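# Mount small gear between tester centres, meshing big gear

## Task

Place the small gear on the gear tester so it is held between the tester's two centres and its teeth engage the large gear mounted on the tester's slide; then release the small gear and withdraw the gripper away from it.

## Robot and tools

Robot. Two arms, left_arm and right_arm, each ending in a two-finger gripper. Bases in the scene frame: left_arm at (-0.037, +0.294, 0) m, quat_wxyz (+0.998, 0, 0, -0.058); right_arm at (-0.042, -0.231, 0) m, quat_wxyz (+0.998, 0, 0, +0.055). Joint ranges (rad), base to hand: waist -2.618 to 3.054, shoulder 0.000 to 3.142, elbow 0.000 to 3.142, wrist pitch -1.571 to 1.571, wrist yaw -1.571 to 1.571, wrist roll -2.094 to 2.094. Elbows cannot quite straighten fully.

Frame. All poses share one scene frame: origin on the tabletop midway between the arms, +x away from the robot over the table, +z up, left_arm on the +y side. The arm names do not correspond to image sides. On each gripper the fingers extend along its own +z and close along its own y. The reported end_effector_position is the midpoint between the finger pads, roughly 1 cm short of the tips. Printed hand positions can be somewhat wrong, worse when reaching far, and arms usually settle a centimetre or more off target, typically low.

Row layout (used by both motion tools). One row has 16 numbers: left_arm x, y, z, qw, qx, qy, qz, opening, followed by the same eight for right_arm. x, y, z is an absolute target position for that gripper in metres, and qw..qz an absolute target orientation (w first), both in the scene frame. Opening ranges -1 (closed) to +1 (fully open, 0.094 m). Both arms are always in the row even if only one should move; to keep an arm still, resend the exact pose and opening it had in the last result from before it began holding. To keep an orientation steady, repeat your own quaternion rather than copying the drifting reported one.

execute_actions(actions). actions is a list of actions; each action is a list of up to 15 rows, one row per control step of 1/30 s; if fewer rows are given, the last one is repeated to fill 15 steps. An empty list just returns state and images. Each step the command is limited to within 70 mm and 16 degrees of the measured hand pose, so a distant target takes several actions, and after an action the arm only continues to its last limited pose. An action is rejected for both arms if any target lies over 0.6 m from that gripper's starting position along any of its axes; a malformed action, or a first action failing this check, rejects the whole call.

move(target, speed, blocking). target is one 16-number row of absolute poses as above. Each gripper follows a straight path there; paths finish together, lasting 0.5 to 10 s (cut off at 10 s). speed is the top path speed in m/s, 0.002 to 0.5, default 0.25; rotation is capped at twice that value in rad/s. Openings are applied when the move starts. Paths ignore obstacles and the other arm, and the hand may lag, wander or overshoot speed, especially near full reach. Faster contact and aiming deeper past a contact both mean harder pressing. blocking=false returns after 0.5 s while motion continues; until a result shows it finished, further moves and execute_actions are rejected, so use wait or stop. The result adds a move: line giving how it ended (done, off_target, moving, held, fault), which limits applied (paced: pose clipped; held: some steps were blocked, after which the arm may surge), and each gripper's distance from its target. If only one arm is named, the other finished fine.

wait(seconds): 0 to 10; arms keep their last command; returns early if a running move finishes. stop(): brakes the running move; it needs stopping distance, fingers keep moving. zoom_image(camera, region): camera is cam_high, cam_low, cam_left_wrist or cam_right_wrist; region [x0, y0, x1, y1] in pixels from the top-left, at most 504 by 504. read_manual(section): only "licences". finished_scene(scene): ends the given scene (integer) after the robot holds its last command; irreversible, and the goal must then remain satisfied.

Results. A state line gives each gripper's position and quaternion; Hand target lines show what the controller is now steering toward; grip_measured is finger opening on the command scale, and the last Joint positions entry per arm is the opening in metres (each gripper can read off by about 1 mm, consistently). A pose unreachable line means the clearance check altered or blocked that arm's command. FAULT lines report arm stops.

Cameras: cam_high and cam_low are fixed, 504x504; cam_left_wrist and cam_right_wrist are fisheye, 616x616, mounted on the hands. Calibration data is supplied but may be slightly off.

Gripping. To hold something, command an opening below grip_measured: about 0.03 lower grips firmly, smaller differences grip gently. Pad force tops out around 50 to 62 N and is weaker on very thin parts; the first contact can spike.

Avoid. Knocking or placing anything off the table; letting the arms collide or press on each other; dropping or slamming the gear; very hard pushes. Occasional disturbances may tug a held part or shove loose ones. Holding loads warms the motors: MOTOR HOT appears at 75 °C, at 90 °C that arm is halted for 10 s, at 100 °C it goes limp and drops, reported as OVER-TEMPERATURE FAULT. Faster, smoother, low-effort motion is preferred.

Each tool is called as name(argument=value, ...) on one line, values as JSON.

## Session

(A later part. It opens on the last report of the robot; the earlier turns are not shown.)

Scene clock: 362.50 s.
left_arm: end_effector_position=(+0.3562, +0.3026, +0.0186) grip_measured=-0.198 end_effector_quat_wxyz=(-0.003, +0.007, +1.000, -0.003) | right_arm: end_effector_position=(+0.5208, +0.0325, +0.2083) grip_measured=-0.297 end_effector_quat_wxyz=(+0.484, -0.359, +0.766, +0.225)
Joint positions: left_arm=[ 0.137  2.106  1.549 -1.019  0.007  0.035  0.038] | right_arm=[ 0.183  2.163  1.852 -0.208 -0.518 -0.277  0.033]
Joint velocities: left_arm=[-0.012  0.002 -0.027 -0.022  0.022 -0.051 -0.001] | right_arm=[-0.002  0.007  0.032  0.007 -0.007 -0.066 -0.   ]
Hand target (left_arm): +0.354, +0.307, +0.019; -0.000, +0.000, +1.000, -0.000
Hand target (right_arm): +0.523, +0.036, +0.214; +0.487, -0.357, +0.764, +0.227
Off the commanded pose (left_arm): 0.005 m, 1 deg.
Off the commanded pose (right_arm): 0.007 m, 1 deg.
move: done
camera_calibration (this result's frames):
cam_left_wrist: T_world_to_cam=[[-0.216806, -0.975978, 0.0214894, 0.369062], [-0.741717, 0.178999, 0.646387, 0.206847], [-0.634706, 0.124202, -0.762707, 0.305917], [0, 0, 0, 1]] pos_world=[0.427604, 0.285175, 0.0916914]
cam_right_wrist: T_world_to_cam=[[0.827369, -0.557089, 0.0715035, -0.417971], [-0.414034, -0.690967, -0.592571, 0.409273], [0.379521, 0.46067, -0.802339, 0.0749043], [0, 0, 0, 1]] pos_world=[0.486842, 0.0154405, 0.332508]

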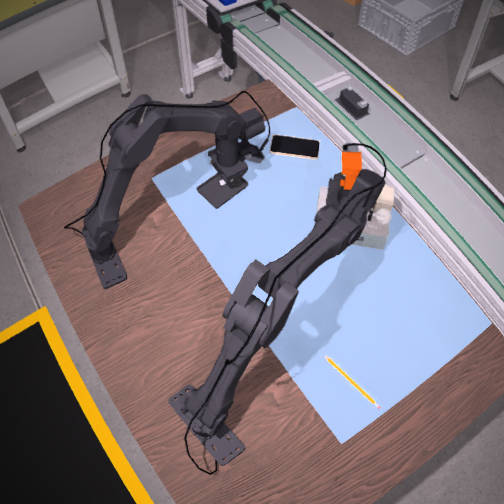

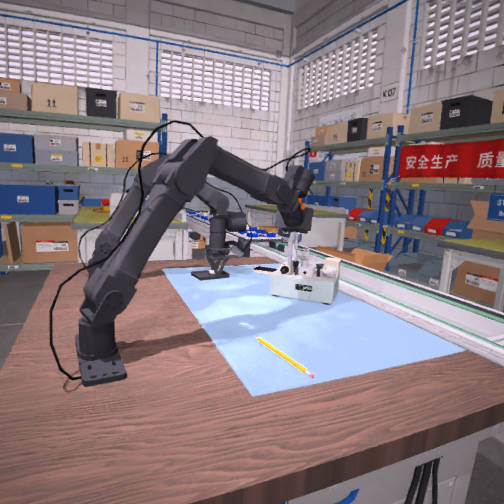

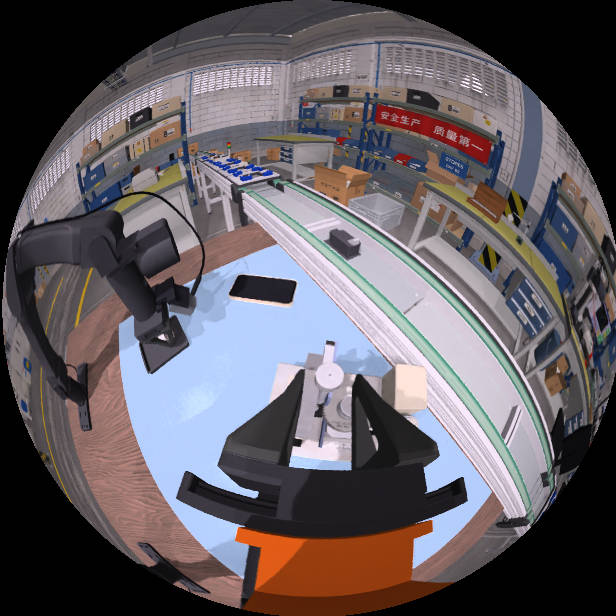

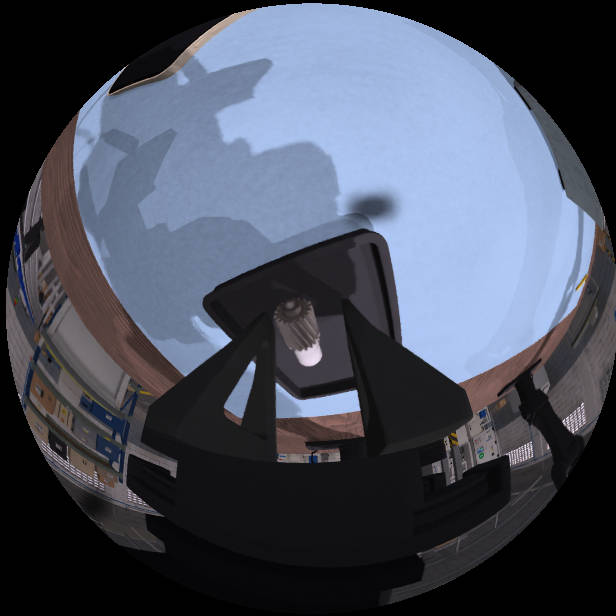

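move(target=[0.354, 0.307, 0.019, 0, 0, 1, 0, -0.62, 0.526, 0.040, 0.225, 0.4870, -0.3564, 0.7644, 0.2271, -0.3], speed=0.05)

Scene clock: 382.37 s.
left_arm: end_effector_position=(+0.3565, +0.3028, +0.0186) grip_measured=-0.614 end_effector_quat_wxyz=(-0.002, +0.007, +1.000, -0.003) | right_arm: end_effector_position=(+0.5258, +0.0363, +0.2275) grip_measured=-0.297 end_effector_quat_wxyz=(+0.494, -0.359, +0.760, +0.224)
Joint positions: left_arm=[ 0.137  2.106  1.549 -1.017  0.006  0.035  0.018] | right_arm=[ 0.188  2.174  1.926 -0.244 -0.512 -0.273  0.033]
Joint velocities: left_arm=[ 0.007 -0.002 -0.007 -0.081 -0.051 -0.051 -0.001] | right_arm=[-0.017  0.007  0.002  0.007 -0.066 -0.022 -0.   ]
Hand target (left_arm): +0.354, +0.307, +0.019; -0.000, +0.000, +1.000, -0.000
Hand target (right_arm): +0.526, +0.040, +0.225; +0.487, -0.356, +0.764, +0.227
Off the commanded pose (left_arm): 0.005 m, 1 deg.
Off the commanded pose (right_arm): 0.004 m, 1 deg.
move: done
camera_calibration (this result's frames):
cam_left_wrist: T_world_to_cam=[[-0.216843, -0.976001, 0.0200155, 0.369397], [-0.742685, 0.178243, 0.645483, 0.20768], [-0.63356, 0.125103, -0.763513, 0.30546], [0, 0, 0, 1]] pos_world=[0.427869, 0.285301, 0.0917747]
cam_right_wrist: T_world_to_cam=[[0.824694, -0.558927, 0.0864888, -0.423271], [-0.401021, -0.685702, -0.607449, 0.421723], [0.398825, 0.466276, -0.789636, 0.0733531], [0, 0, 0, 1]] pos_world=[0.488934, 0.0183959, 0.350706]

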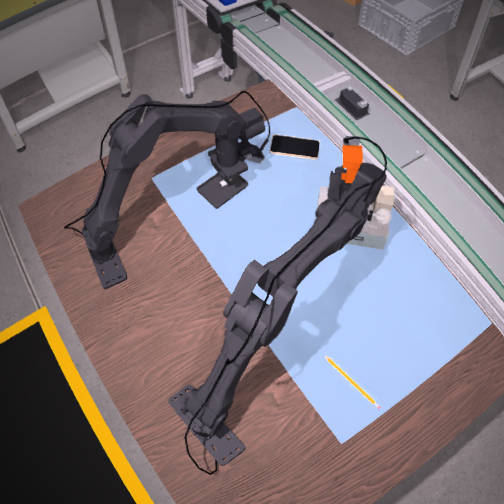

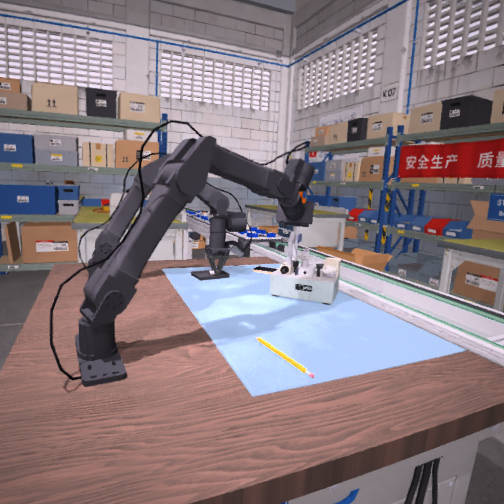

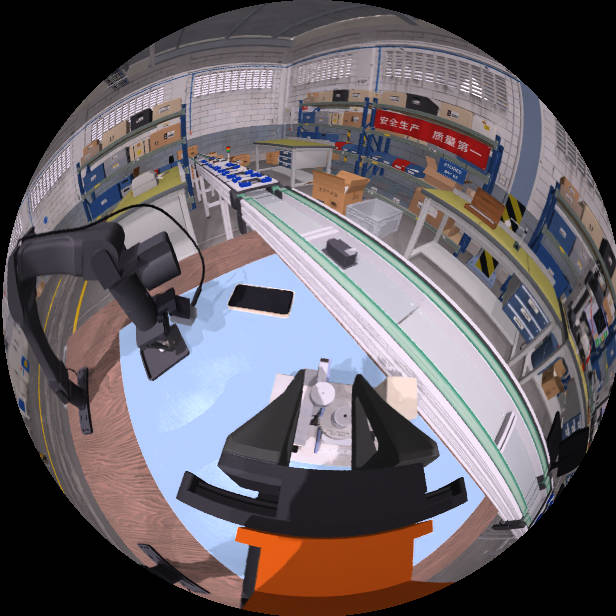

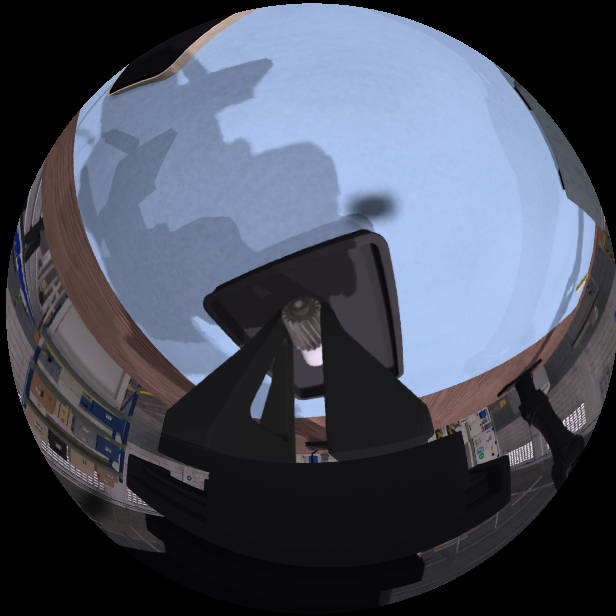

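move(target=[0.354, 0.307, 0.019, 0, 0, 1, 0, -0.65, 0.524, 0.039, 0.216, 0.4870, -0.3564, 0.7644, 0.2271, -0.3], speed=0.04)

Scene clock: 409.70 s.
left_arm: end_effector_position=(+0.3566, +0.3028, +0.0186) grip_measured=-0.632 end_effector_quat_wxyz=(-0.002, +0.007, +1.000, -0.003) | right_arm: end_effector_position=(+0.5257, +0.0362, +0.2230) grip_measured=-0.297 end_effector_quat_wxyz=(+0.494, -0.359, +0.760, +0.224)
Joint positions: left_arm=[ 0.137  2.106  1.549 -1.017  0.006  0.035  0.017] | right_arm=[ 0.188  2.174  1.909 -0.228 -0.512 -0.273  0.033]
Joint velocities: left_arm=[-0.007 -0.012 -0.012 -0.095 -0.037  0.007  0.   ] | right_arm=[-0.002 -0.002 -0.027  0.066 -0.095 -0.007 -0.   ]
Hand target (left_arm): +0.354, +0.307, +0.019; -0.000, +0.000, +1.000, -0.000
Hand target (right_arm): +0.524, +0.039, +0.216; +0.487, -0.357, +0.764, +0.227
Off the commanded pose (left_arm): 0.005 m, 1 deg.
Off the commanded pose (right_arm): 0.008 m, 1 deg.
move: done
camera_calibration (this result's frames):
cam_left_wrist: T_world_to_cam=[[-0.21685, -0.976002, 0.0199249, 0.369424], [-0.742932, 0.178238, 0.645201, 0.207845], [-0.633268, 0.125109, -0.763753, 0.305418], [0, 0, 0, 1]] pos_world=[0.427936, 0.285302, 0.0918013]
cam_right_wrist: T_world_to_cam=[[0.824596, -0.55916, 0.0859149, -0.422641], [-0.401883, -0.685876, -0.606682, 0.419166], [0.398159, 0.46574, -0.790288, 0.0704364], [0, 0, 0, 1]] pos_world=[0.488919, 0.0183668, 0.346277]

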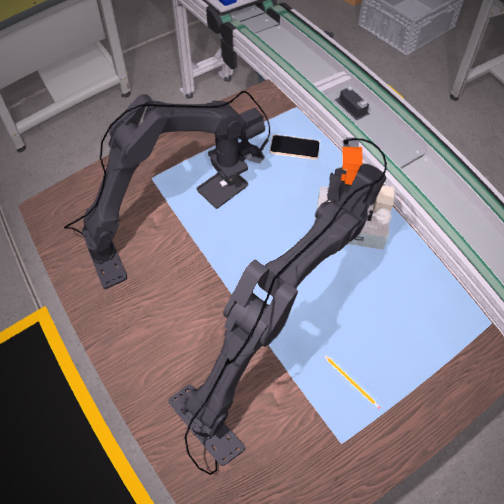

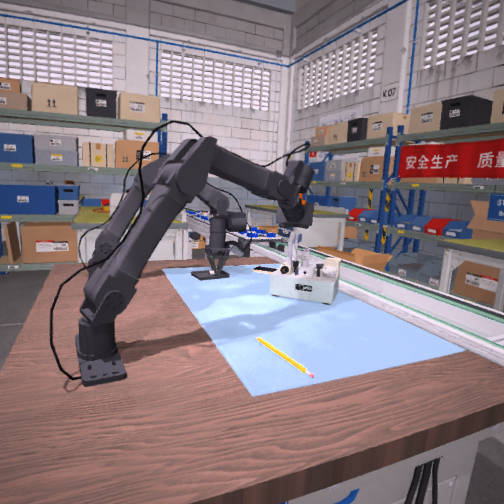

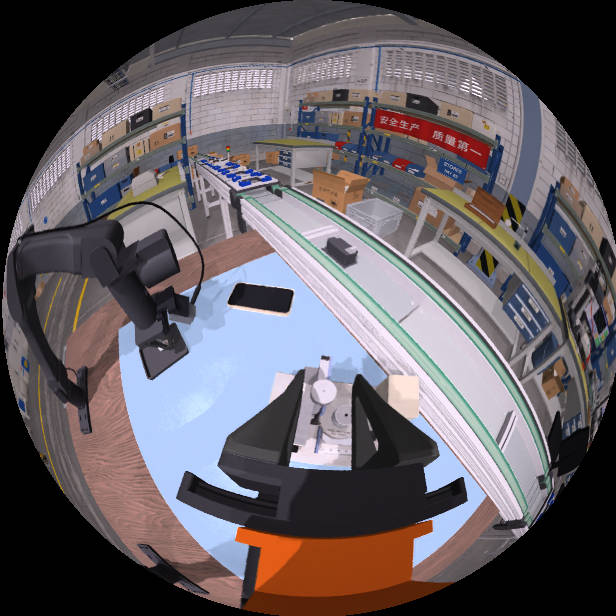

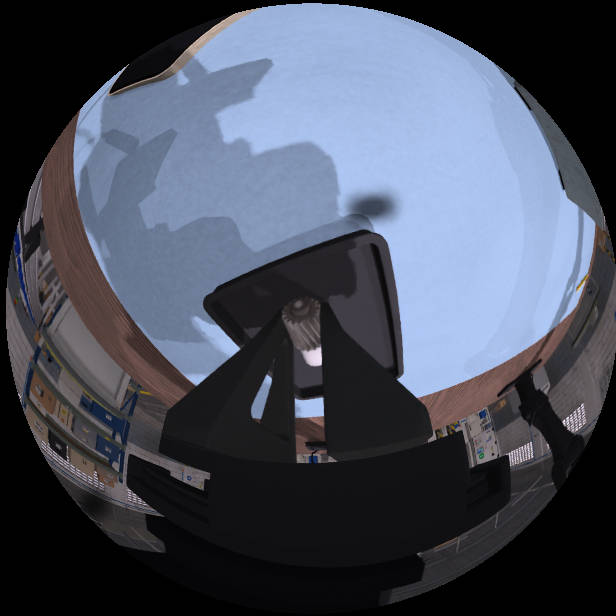

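move(target=[0.345, 0.298, 0.032, 0, -0.7071, 0.7071, 0, -0.665, 0.521, 0.041, 0.210, 0.4870, -0.3564, 0.7644, 0.2271, -0.3], speed=0.5)

Scene clock: 418.13 s.
left_arm: end_effector_position=(+0.3518, +0.3003, +0.0289) grip_measured=-0.636 end_effector_quat_wxyz=(-0.001, +0.705, -0.709, +0.004) | right_arm: end_effector_position=(+0.5241, +0.0379, +0.2126) grip_measured=-0.297 end_effector_quat_wxyz=(+0.491, -0.358, +0.762, +0.224)
Joint positions: left_arm=[ 0.131  2.066  1.531 -1.028  0.006 -1.551  0.017] | right_arm=[ 0.192  2.174  1.872 -0.197 -0.509 -0.27   0.033]
Joint velocities: left_arm=[-0.007 -0.017 -0.012  0.022 -0.066  0.007  0.   ] | right_arm=[ 0.012 -0.022 -0.007  0.051  0.037 -0.022  0.   ]
Hand target (left_arm): +0.345, +0.298, +0.032; +0.000, +0.707, -0.707, -0.000
Hand target (right_arm): +0.521, +0.041, +0.210; +0.487, -0.356, +0.765, +0.227
Off the commanded pose (left_arm): 0.008 m, 1 deg.
Off the commanded pose (right_arm): 0.005 m, 1 deg.
move: done
camera_calibration (this result's frames):
cam_left_wrist: T_world_to_cam=[[0.97786, -0.208146, 0.0215758, -0.28517], [-0.17242, -0.742981, 0.646723, 0.273971], [-0.118583, -0.636124, -0.76242, 0.358055], [0, 0, 0, 1]] pos_world=[0.368553, 0.371966, 0.101958]
cam_right_wrist: T_world_to_cam=[[0.825176, -0.558973, 0.0814538, -0.418827], [-0.405751, -0.686852, -0.602993, 0.414593], [0.393003, 0.464525, -0.793577, 0.0655218], [0, 0, 0, 1]] pos_world=[0.488077, 0.0202152, 0.336109]

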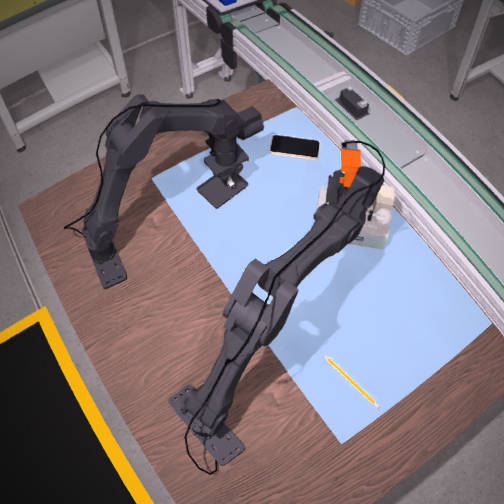

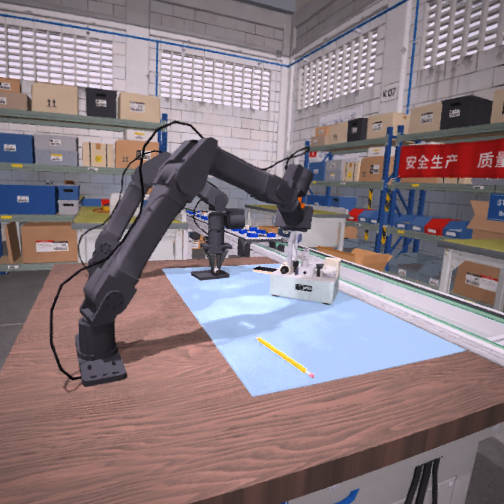

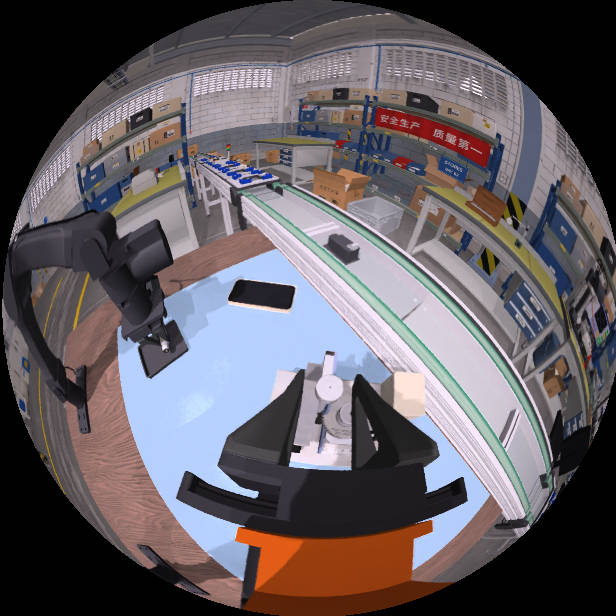

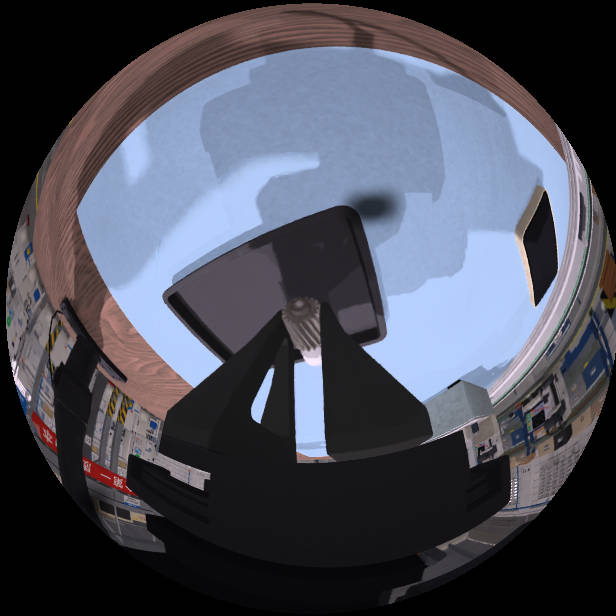

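move(target=[0.345, 0.298, 0.018, 0, -0.7071, 0.7071, 0, -0.665, 0.521, 0.041, 0.210, 0.4870, -0.3564, 0.7644, 0.2271, -0.66], speed=0.05)

Scene clock: 425.87 s.
left_arm: end_effector_position=(+0.3485, +0.3003, +0.0203) grip_measured=-0.636 end_effector_quat_wxyz=(+0.000, +0.706, -0.708, +0.004) | right_arm: end_effector_position=(+0.5236, +0.0386, +0.2127) grip_measured=-0.656 end_effector_quat_wxyz=(+0.491, -0.359, +0.761, +0.225)
Joint positions: left_arm=[ 0.131  2.066  1.495 -0.994  0.006 -1.554  0.017] | right_arm=[ 0.193  2.174  1.872 -0.196 -0.511 -0.27   0.016]
Joint velocities: left_arm=[ 0.002  0.012  0.007  0.066 -0.022 -0.037 -0.   ] | right_arm=[ 0.012 -0.002  0.027  0.066  0.007 -0.051 -0.001]
Hand target (left_arm): +0.345, +0.298, +0.018; +0.000, +0.707, -0.707, -0.000
Hand target (right_arm): +0.521, +0.041, +0.210; +0.487, -0.357, +0.764, +0.227
Off the commanded pose (left_arm): 0.005 m, 0 deg.
Off the commanded pose (right_arm): 0.004 m, 1 deg.
move: done
camera_calibration (this result's frames):
cam_left_wrist: T_world_to_cam=[[0.978452, -0.205533, 0.019705, -0.282755], [-0.169192, -0.743408, 0.647084, 0.277933], [-0.118349, -0.636475, -0.762164, 0.351094], [0, 0, 0, 1]] pos_world=[0.365238, 0.371964, 0.0933166]
cam_right_wrist: T_world_to_cam=[[0.82672, -0.556776, 0.0808394, -0.418832], [-0.403822, -0.687276, -0.603804, 0.4142], [0.391742, 0.466532, -0.793023, 0.0659551], [0, 0, 0, 1]] pos_world=[0.487683, 0.0207039, 0.336257]

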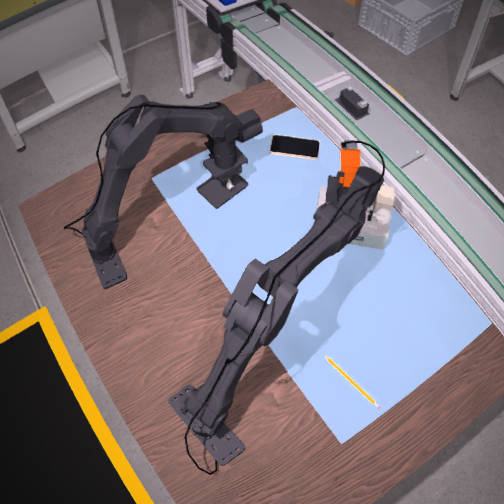

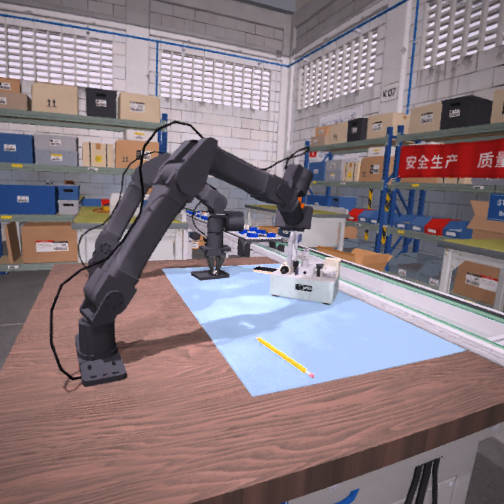

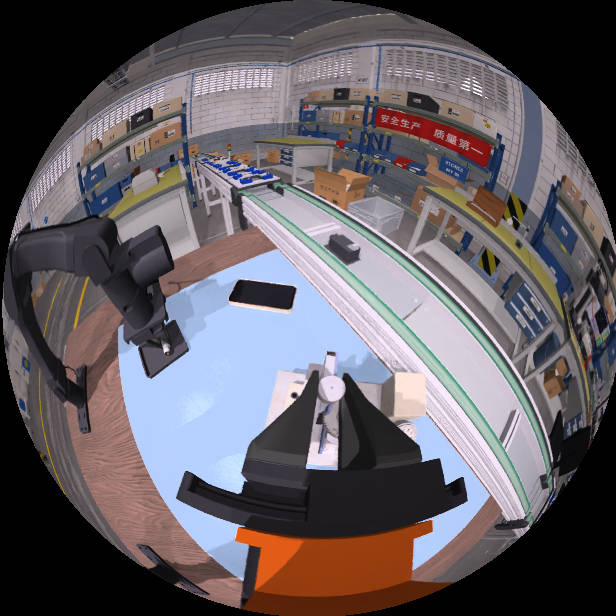

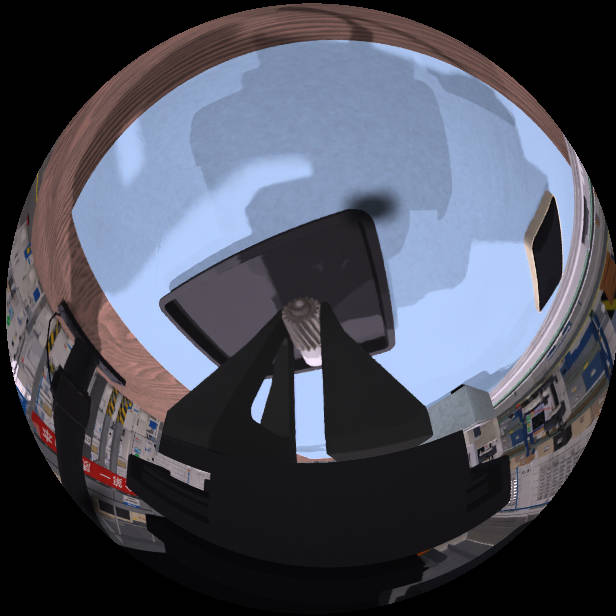

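execute_actions(actions=[[[0.345, 0.298, 0.017, 0, -0.7071, 0.7071, 0, -0.665, 0.521, 0.041, 0.210, 0.4870, -0.3564, 0.7644, 0.2271, -0.67],[0.345, 0.298, 0.0165, 0, -0.7071, 0.7071, 0, -0.665, 0.521, 0.041, 0.210, 0.4870, -0.3564, 0.7644, 0.2271, -0.68],[0.345, 0.298, 0.016, 0, -0.7071, 0.7071, 0, -0.665, 0.521, 0.041, 0.210, 0.4870, -0.3564, 0.7644, 0.2271, -0.69],[0.345, 0.298, 0.0155, 0, -0.7071, 0.7071, 0, -0.665, 0.521, 0.041, 0.210, 0.4870, -0.3564, 0.7644, 0.2271, -0.70],[0.345, 0.298, 0.015, 0, -0.7071, 0.7071, 0, -0.665, 0.521, 0.041, 0.210, 0.4870, -0.3564, 0.7644, 0.2271, -0.70]]])

Scene clock: 435.33 s.
left_arm: end_effector_position=(+0.3518, +0.3003, +0.0203) grip_measured=-0.636 end_effector_quat_wxyz=(-0.005, +0.706, -0.708, +0.008) | right_arm: end_effector_position=(+0.5237, +0.0386, +0.2127) grip_measured=-0.684 end_effector_quat_wxyz=(+0.491, -0.359, +0.761, +0.225)
Joint positions: left_arm=[ 0.131  2.066  1.495 -0.981  0.006 -1.554  0.017] | right_arm=[ 0.193  2.174  1.872 -0.196 -0.511 -0.27   0.015]
Joint velocities: left_arm=[ 0.002  0.022 -0.032 -0.007 -0.022 -0.007 -0.   ] | right_arm=[-0.007 -0.007  0.002 -0.022 -0.051 -0.007 -0.   ]
Hand target (left_arm): +0.345, +0.298, +0.015; +0.000, +0.707, -0.707, -0.000
Hand target (right_arm): +0.521, +0.041, +0.210; +0.487, -0.356, +0.764, +0.227
Off the commanded pose (left_arm): 0.009 m, 1 deg.
Off the commanded pose (right_arm): 0.005 m, 1 deg.
camera_calibration (this result's frames):
cam_left_wrist: T_world_to_cam=[[0.978102, -0.205539, 0.0327235, -0.286133], [-0.177814, -0.743539, 0.644617, 0.281632], [-0.108163, -0.63632, -0.763805, 0.347949], [0, 0, 0, 1]] pos_world=[0.367581, 0.372, 0.0935842]
cam_right_wrist: T_world_to_cam=[[0.826529, -0.557039, 0.0809812, -0.418815], [-0.404019, -0.687246, -0.603706, 0.414257], [0.391942, 0.466263, -0.793083, 0.0658657], [0, 0, 0, 1]] pos_world=[0.487715, 0.0206896, 0.336243]

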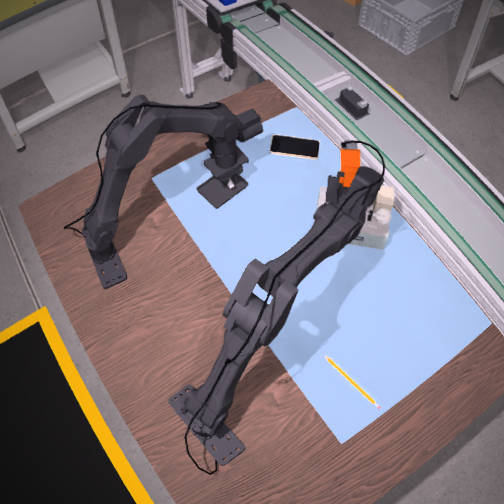

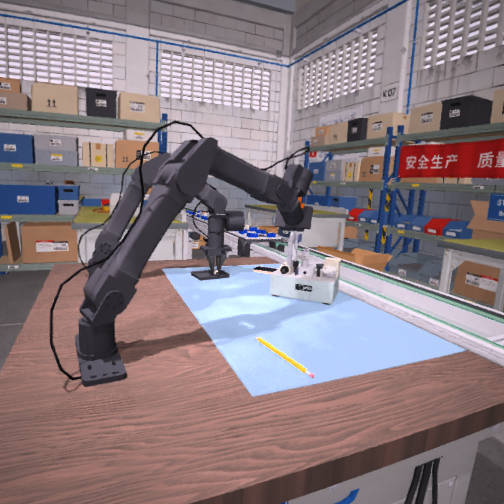

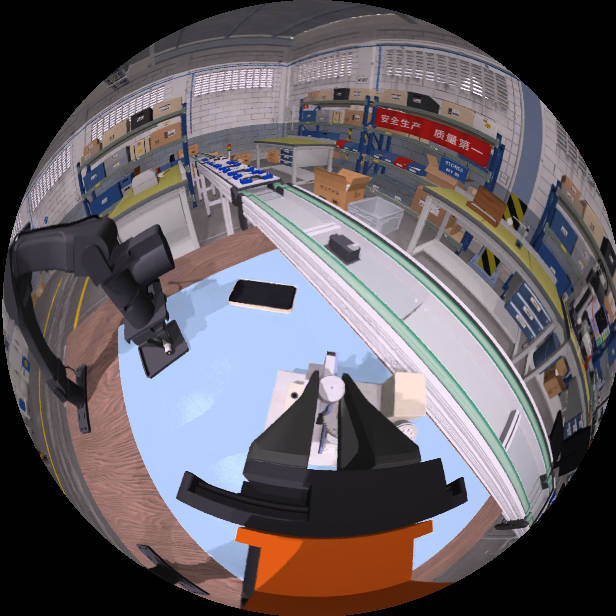

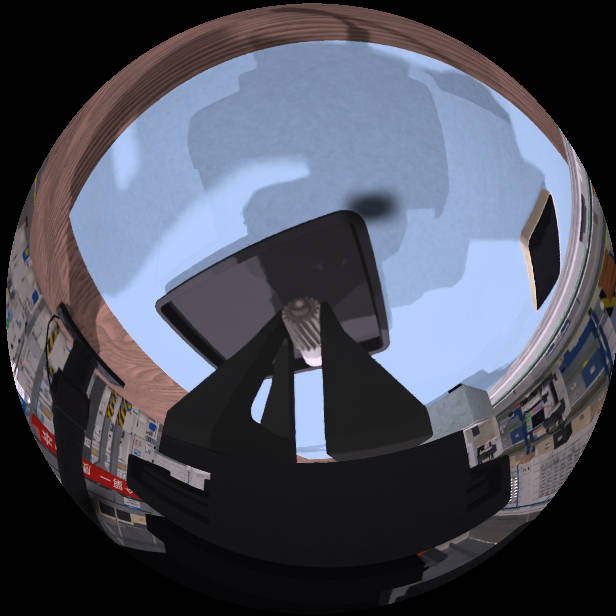

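execute_actions(actions=[[[0.345, 0.298, 0.015, 0, -0.7071, 0.7071, 0, -0.63, 0.521, 0.041, 0.210, 0.4870, -0.3564, 0.7644, 0.2271, -0.715],[0.345, 0.298, 0.015, 0, -0.7071, 0.7071, 0, -0.61, 0.521, 0.041, 0.210, 0.4870, -0.3564, 0.7644, 0.2271, -0.715],[0.345, 0.298, 0.015, 0, -0.7071, 0.7071, 0, -0.59, 0.521, 0.041, 0.210, 0.4870, -0.3564, 0.7644, 0.2271, -0.715],[0.345, 0.298, 0.015, 0, -0.7071, 0.7071, 0, -0.55, 0.521, 0.041, 0.210, 0.4870, -0.3564, 0.7644, 0.2271, -0.715],[0.345, 0.298, 0.015, 0, -0.7071, 0.7071, 0, -0.5, 0.521, 0.041, 0.210, 0.4870, -0.3564, 0.7644, 0.2271, -0.715],[0.345, 0.298, 0.015, 0, -0.7071, 0.7071, 0, -0.4, 0.521, 0.041, 0.211, 0.4870, -0.3564, 0.7644, 0.2271, -0.715],[0.345, 0.298, 0.015, 0, -0.7071, 0.7071, 0, -0.3, 0.521, 0.041, 0.212, 0.4870, -0.3564, 0.7644, 0.2271, -0.715],[0.345, 0.298, 0.015, 0, -0.7071, 0.7071, 0, -0.2, 0.521, 0.041, 0.213, 0.4870, -0.3564, 0.7644, 0.2271, -0.715]]])

move(target=[0.348, 0.298, 0.055, 0, -0.7071, 0.7071, 0, -0.2, 0.522, 0.040, 0.235, 0.4870, -0.3564, 0.7644, 0.2271, -0.715], speed=0.05)

Scene clock: 448.67 s.
left_arm: end_effector_position=(+0.3520, +0.3003, +0.0203) grip_measured=-0.202 end_effector_quat_wxyz=(-0.005, +0.706, -0.708, +0.009) | right_arm: end_effector_position=(+0.5237, +0.0386, +0.2127) grip_measured=-0.691 end_effector_quat_wxyz=(+0.491, -0.359, +0.761, +0.225)
Joint positions: left_arm=[ 0.131  2.066  1.495 -0.98   0.006 -1.554  0.037] | right_arm=[ 0.193  2.174  1.872 -0.196 -0.511 -0.27   0.015]
Joint velocities: left_arm=[-0.012  0.002  0.007 -0.066  0.007 -0.022 -0.001] | right_arm=[ 0.002  0.007 -0.007 -0.051  0.007  0.007 -0.001]
Hand target (left_arm): +0.345, +0.298, +0.015; +0.000, +0.707, -0.707, -0.000
Hand target (right_arm): +0.521, +0.041, +0.213; +0.487, -0.356, +0.764, +0.227
Off the commanded pose (left_arm): 0.009 m, 1 deg.
Off the commanded pose (right_arm): 0.004 m, 1 deg.
camera_calibration (this result's frames):
cam_left_wrist: T_world_to_cam=[[0.978155, -0.205166, 0.0334668, -0.286464], [-0.178021, -0.74361, 0.644478, 0.281762], [-0.107339, -0.636358, -0.76389, 0.347697], [0, 0, 0, 1]] pos_world=[0.367687, 0.372008, 0.0935999]
cam_right_wrist: T_world_to_cam=[[0.826529, -0.557039, 0.0809812, -0.418815], [-0.404019, -0.687246, -0.603706, 0.414257], [0.391942, 0.466263, -0.793083, 0.0658657], [0, 0, 0, 1]] pos_world=[0.487715, 0.0206896, 0.336243]

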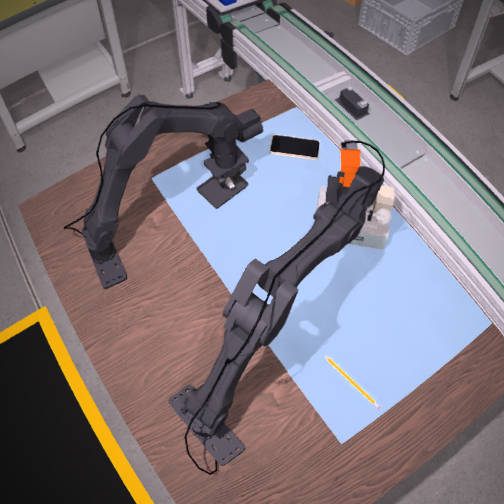

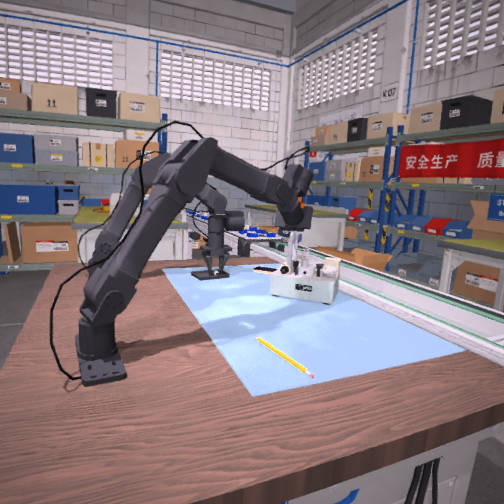

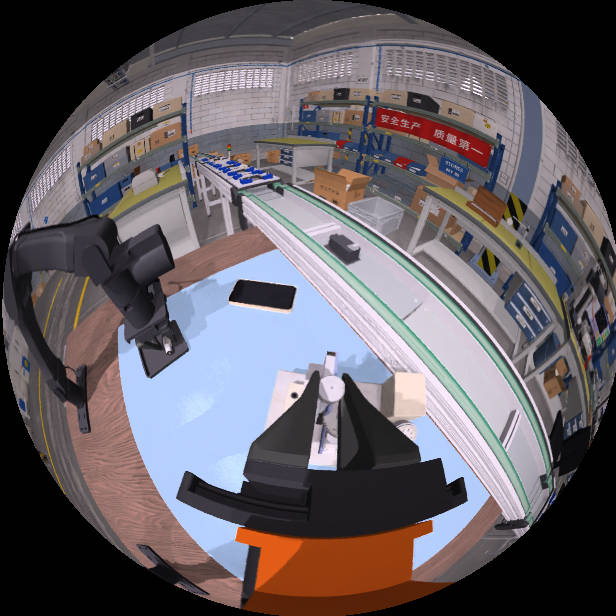

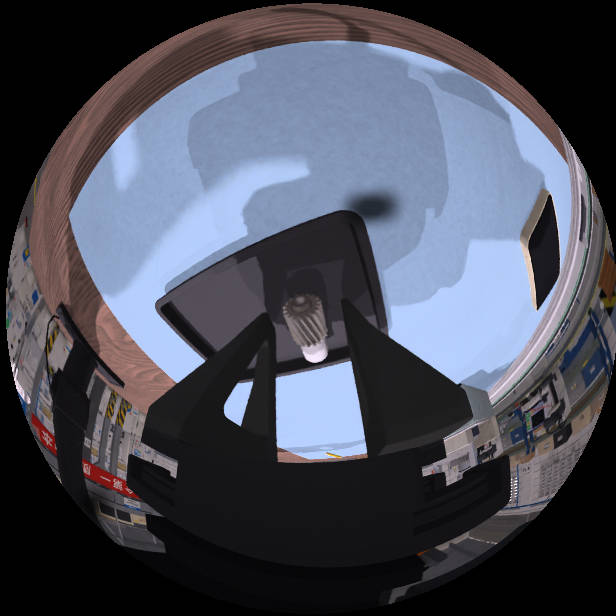

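Scene clock: 449.87 s.
left_arm: end_effector_position=(+0.3428, +0.3002, +0.0441) grip_measured=-0.202 end_effector_quat_wxyz=(+0.010, +0.706, -0.708, -0.006) | right_arm: end_effector_position=(+0.5232, +0.0384, +0.2137) grip_measured=-0.691 end_effector_quat_wxyz=(+0.476, -0.357, +0.772, +0.222)
Joint positions: left_arm=[ 0.131  2.046  1.562 -1.11   0.006 -1.554  0.037] | right_arm=[ 0.197  2.185  1.926 -0.275 -0.497 -0.272  0.015]
Joint velocities: left_arm=[ 0.002  0.002  0.022 -0.037  0.037 -0.022  0.001] | right_arm=[ 0.002  0.002 -0.022  0.007 -0.022 -0.007  0.001]
Hand target (left_arm): +0.348, +0.298, +0.055; -0.000, +0.707, -0.707, +0.000
Hand target (right_arm): +0.522, +0.040, +0.235; +0.487, -0.357, +0.764, +0.227
Off the commanded pose (left_arm): 0.012 m, 1 deg.
Off the commanded pose (right_arm): 0.021 m, 2 deg.
move: off_target (left_arm, right_arm)
camera_calibration (this result's frames):
cam_left_wrist: T_world_to_cam=[[0.978695, -0.205158, -0.00820477, -0.276685], [-0.150324, -0.743189, 0.651976, 0.254748], [-0.139856, -0.636852, -0.758195, 0.375841], [0, 0, 0, 1]] pos_world=[0.361648, 0.371917, 0.116601]
cam_right_wrist: T_world_to_cam=[[0.824561, -0.562019, 0.0650648, -0.413968], [-0.428201, -0.695086, -0.577494, 0.421889], [0.369788, 0.448318, -0.813798, 0.0836169], [0, 0, 0, 1]] pos_world=[0.491074, 0.0231044, 0.33862]

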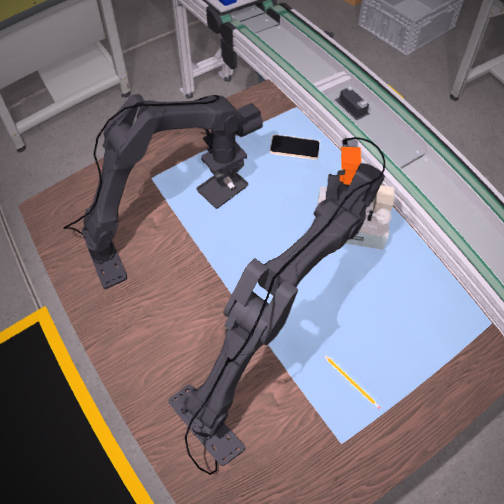

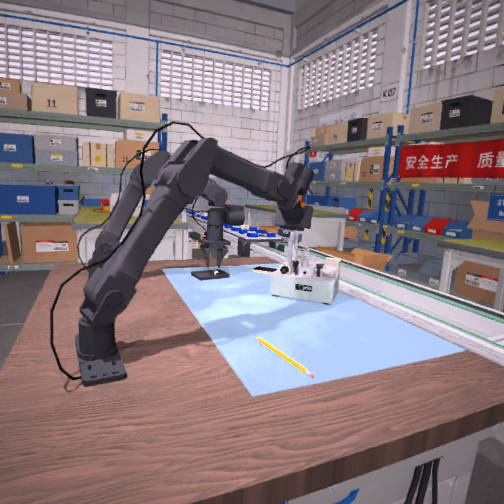

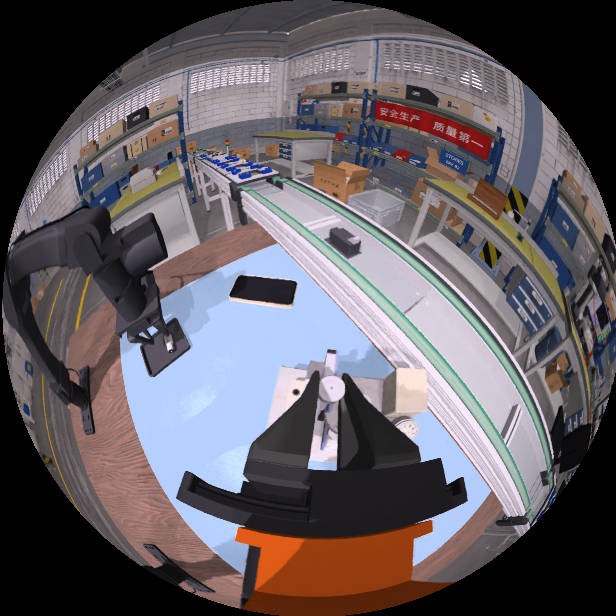

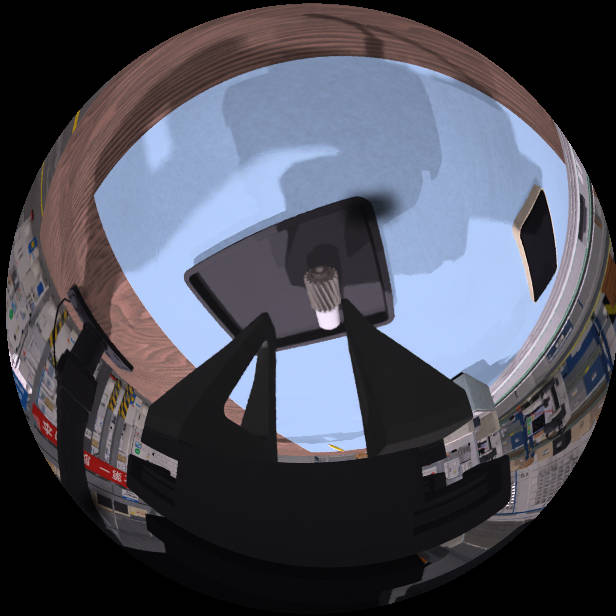

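move(target="[0.354, 0.296, 0.058, 0, 0.6ago, 0.7660, 0, -0.2, 0.522, 0.040, 0.255, 0.4870, -0.3564, 0.7644, 0.2271, -0.715]", speed=0.5)


move(target=[0.354, 0.296, 0.058, 0, 0.6428, 0.7660, 0, -0.2, 0.522, 0.040, 0.255, 0.4870, -0.3564, 0.7644, 0.2271, -0.715], speed=0.5)

Scene clock: 461.97 s.
left_arm: end_effector_position=(+0.3501, +0.3010, +0.0539) grip_measured=-0.202 end_effector_quat_wxyz=(-0.005, +0.635, +0.773, +0.003) | right_arm: end_effector_position=(+0.5230, +0.0381, +0.2168) grip_measured=-0.691 end_effector_quat_wxyz=(+0.460, -0.358, +0.782, +0.218)
Joint positions: left_arm=[ 0.125  2.046  1.602 -1.13  -0.011  1.385  0.038] | right_arm=[ 0.199  2.205  2.002 -0.373 -0.488 -0.281  0.015]
Joint velocities: left_arm=[-0.007  0.002  0.007 -0.007 -0.007  0.066 -0.   ] | right_arm=[ 0.012 -0.002 -0.002  0.051 -0.022  0.022  0.   ]
Hand target (left_arm): +0.354, +0.296, +0.058; +0.000, +0.643, +0.766, +0.000
Hand target (right_arm): +0.521, +0.040, +0.255; +0.487, -0.357, +0.764, +0.227
Off the commanded pose (left_arm): 0.008 m, 1 deg.
Off the commanded pose (right_arm): 0.038 m, 4 deg.
move: off_target (right_arm)
camera_calibration (this result's frames):
cam_left_wrist: T_world_to_cam=[[-0.999806, 0.00959209, 0.0172286, 0.343138], [0.0185086, 0.757874, 0.652138, -0.260856], [-0.00680176, 0.65233, -0.757905, -0.0498309], [0, 0, 0, 1]] pos_world=[0.347561, 0.226911, 0.126435]
cam_right_wrist: T_world_to_cam=[[0.825547, -0.561903, 0.0523269, -0.41193], [-0.446452, -0.707004, -0.548476, 0.427057], [0.345186, 0.429431, -0.834527, 0.10447], [0, 0, 0, 1]] pos_world=[0.494667, 0.0256037, 0.342969]

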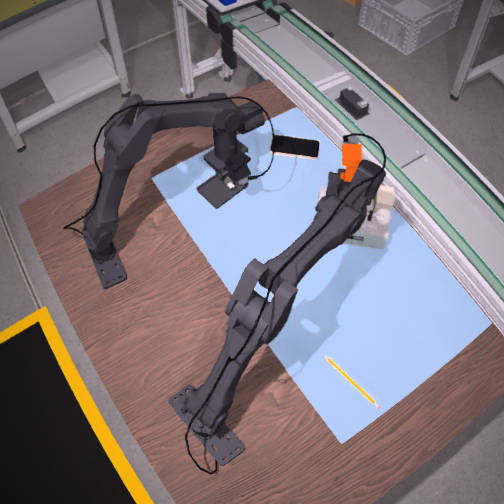

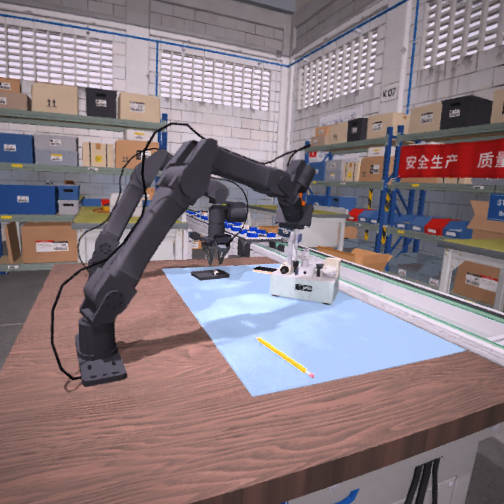

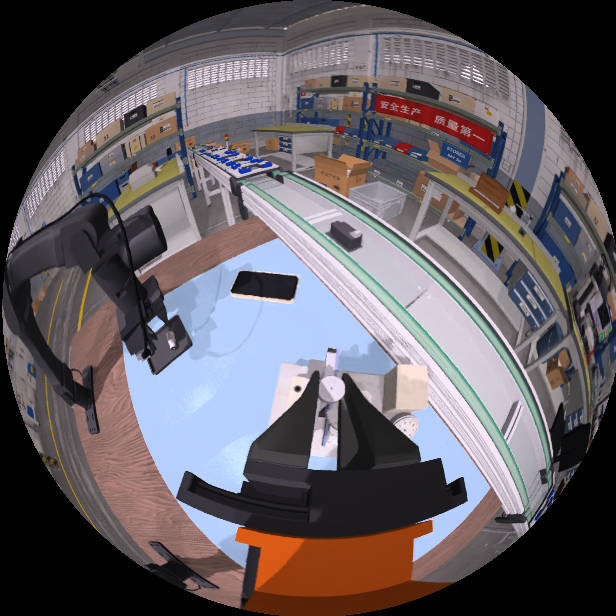

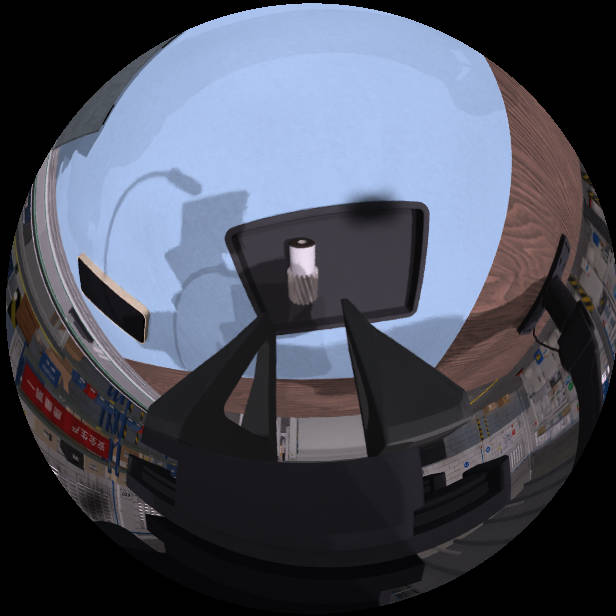

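move(target=[0.354, 0.296, 0.058, 0, 0.7071, 0.7071, 0, -0.2, 0.522, 0.040, 0.275, 0.4870, -0.3564, 0.7644, 0.2271, -0.715], speed=0.06)

Scene clock: 468.90 s.
left_arm: end_effector_position=(+0.3499, +0.3009, +0.0539) grip_measured=-0.202 end_effector_quat_wxyz=(-0.005, +0.700, +0.714, +0.002) | right_arm: end_effector_position=(+0.5226, +0.0379, +0.2251) grip_measured=-0.691 end_effector_quat_wxyz=(+0.449, -0.360, +0.789, +0.216)
Joint positions: left_arm=[ 0.125  2.046  1.602 -1.131 -0.011  1.559  0.038] | right_arm=[ 0.2    2.226  2.093 -0.472 -0.483 -0.29   0.015]
Joint velocities: left_arm=[-0.012 -0.007 -0.007  0.022 -0.037  0.095 -0.   ] | right_arm=[-0.012  0.012 -0.022 -0.051 -0.037  0.037 -0.   ]
Hand target (left_arm): +0.354, +0.296, +0.058; +0.000, +0.707, +0.707, +0.000
Hand target (right_arm): +0.521, +0.040, +0.274; +0.487, -0.357, +0.764, +0.227
Off the commanded pose (left_arm): 0.008 m, 1 deg.
Off the commanded pose (right_arm): 0.050 m, 5 deg.
move: off_target (right_arm)
camera_calibration (this result's frames):
cam_left_wrist: T_world_to_cam=[[-0.982938, 0.182862, 0.0198379, 0.28476], [0.151459, 0.743471, 0.651392, -0.302999], [0.104366, 0.643282, -0.758482, -0.085977], [0, 0, 0, 1]] pos_world=[0.334767, 0.228507, 0.12651]
cam_right_wrist: T_world_to_cam=[[0.827422, -0.559913, 0.0432417, -0.411185], [-0.457216, -0.716362, -0.527047, 0.432563], [0.326077, 0.41632, -0.848735, 0.125254], [0, 0, 0, 1]] pos_world=[0.497155, 0.027498, 0.352068]

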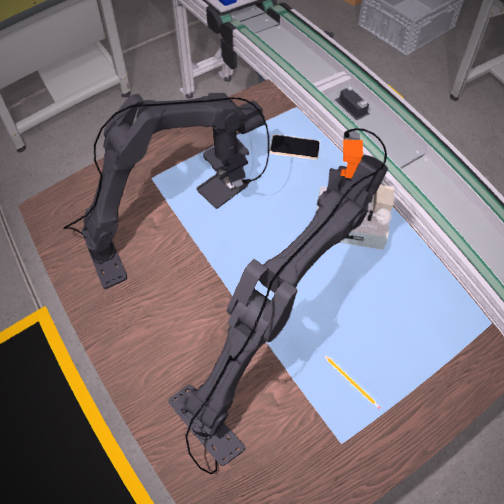

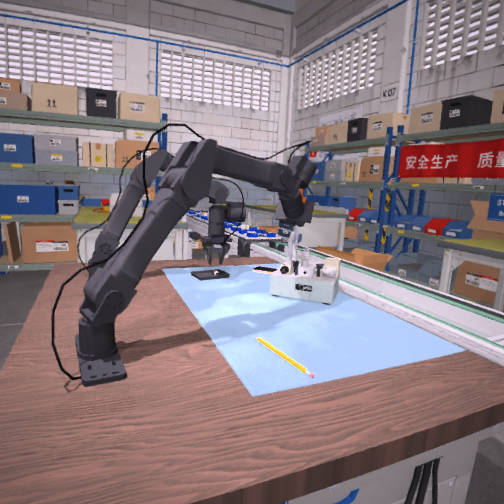

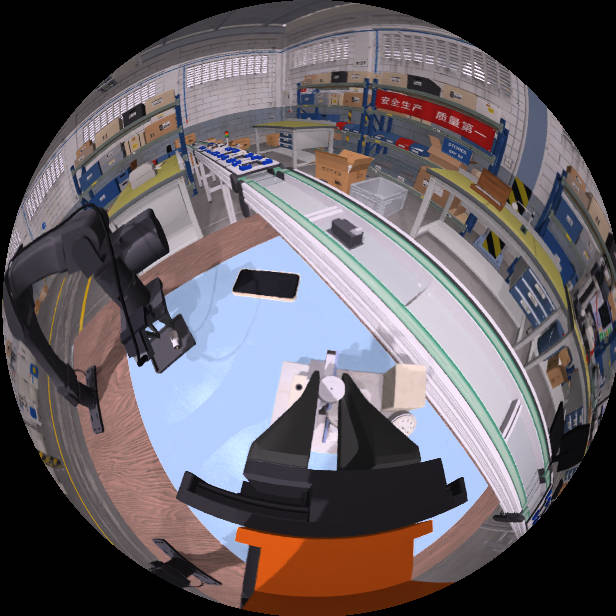

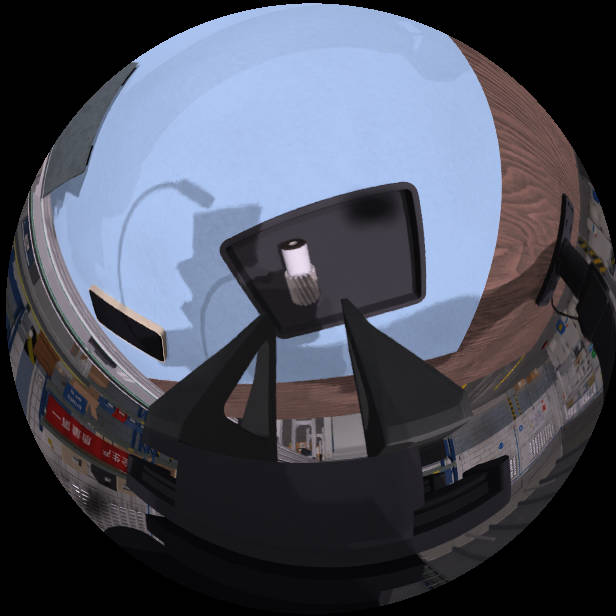

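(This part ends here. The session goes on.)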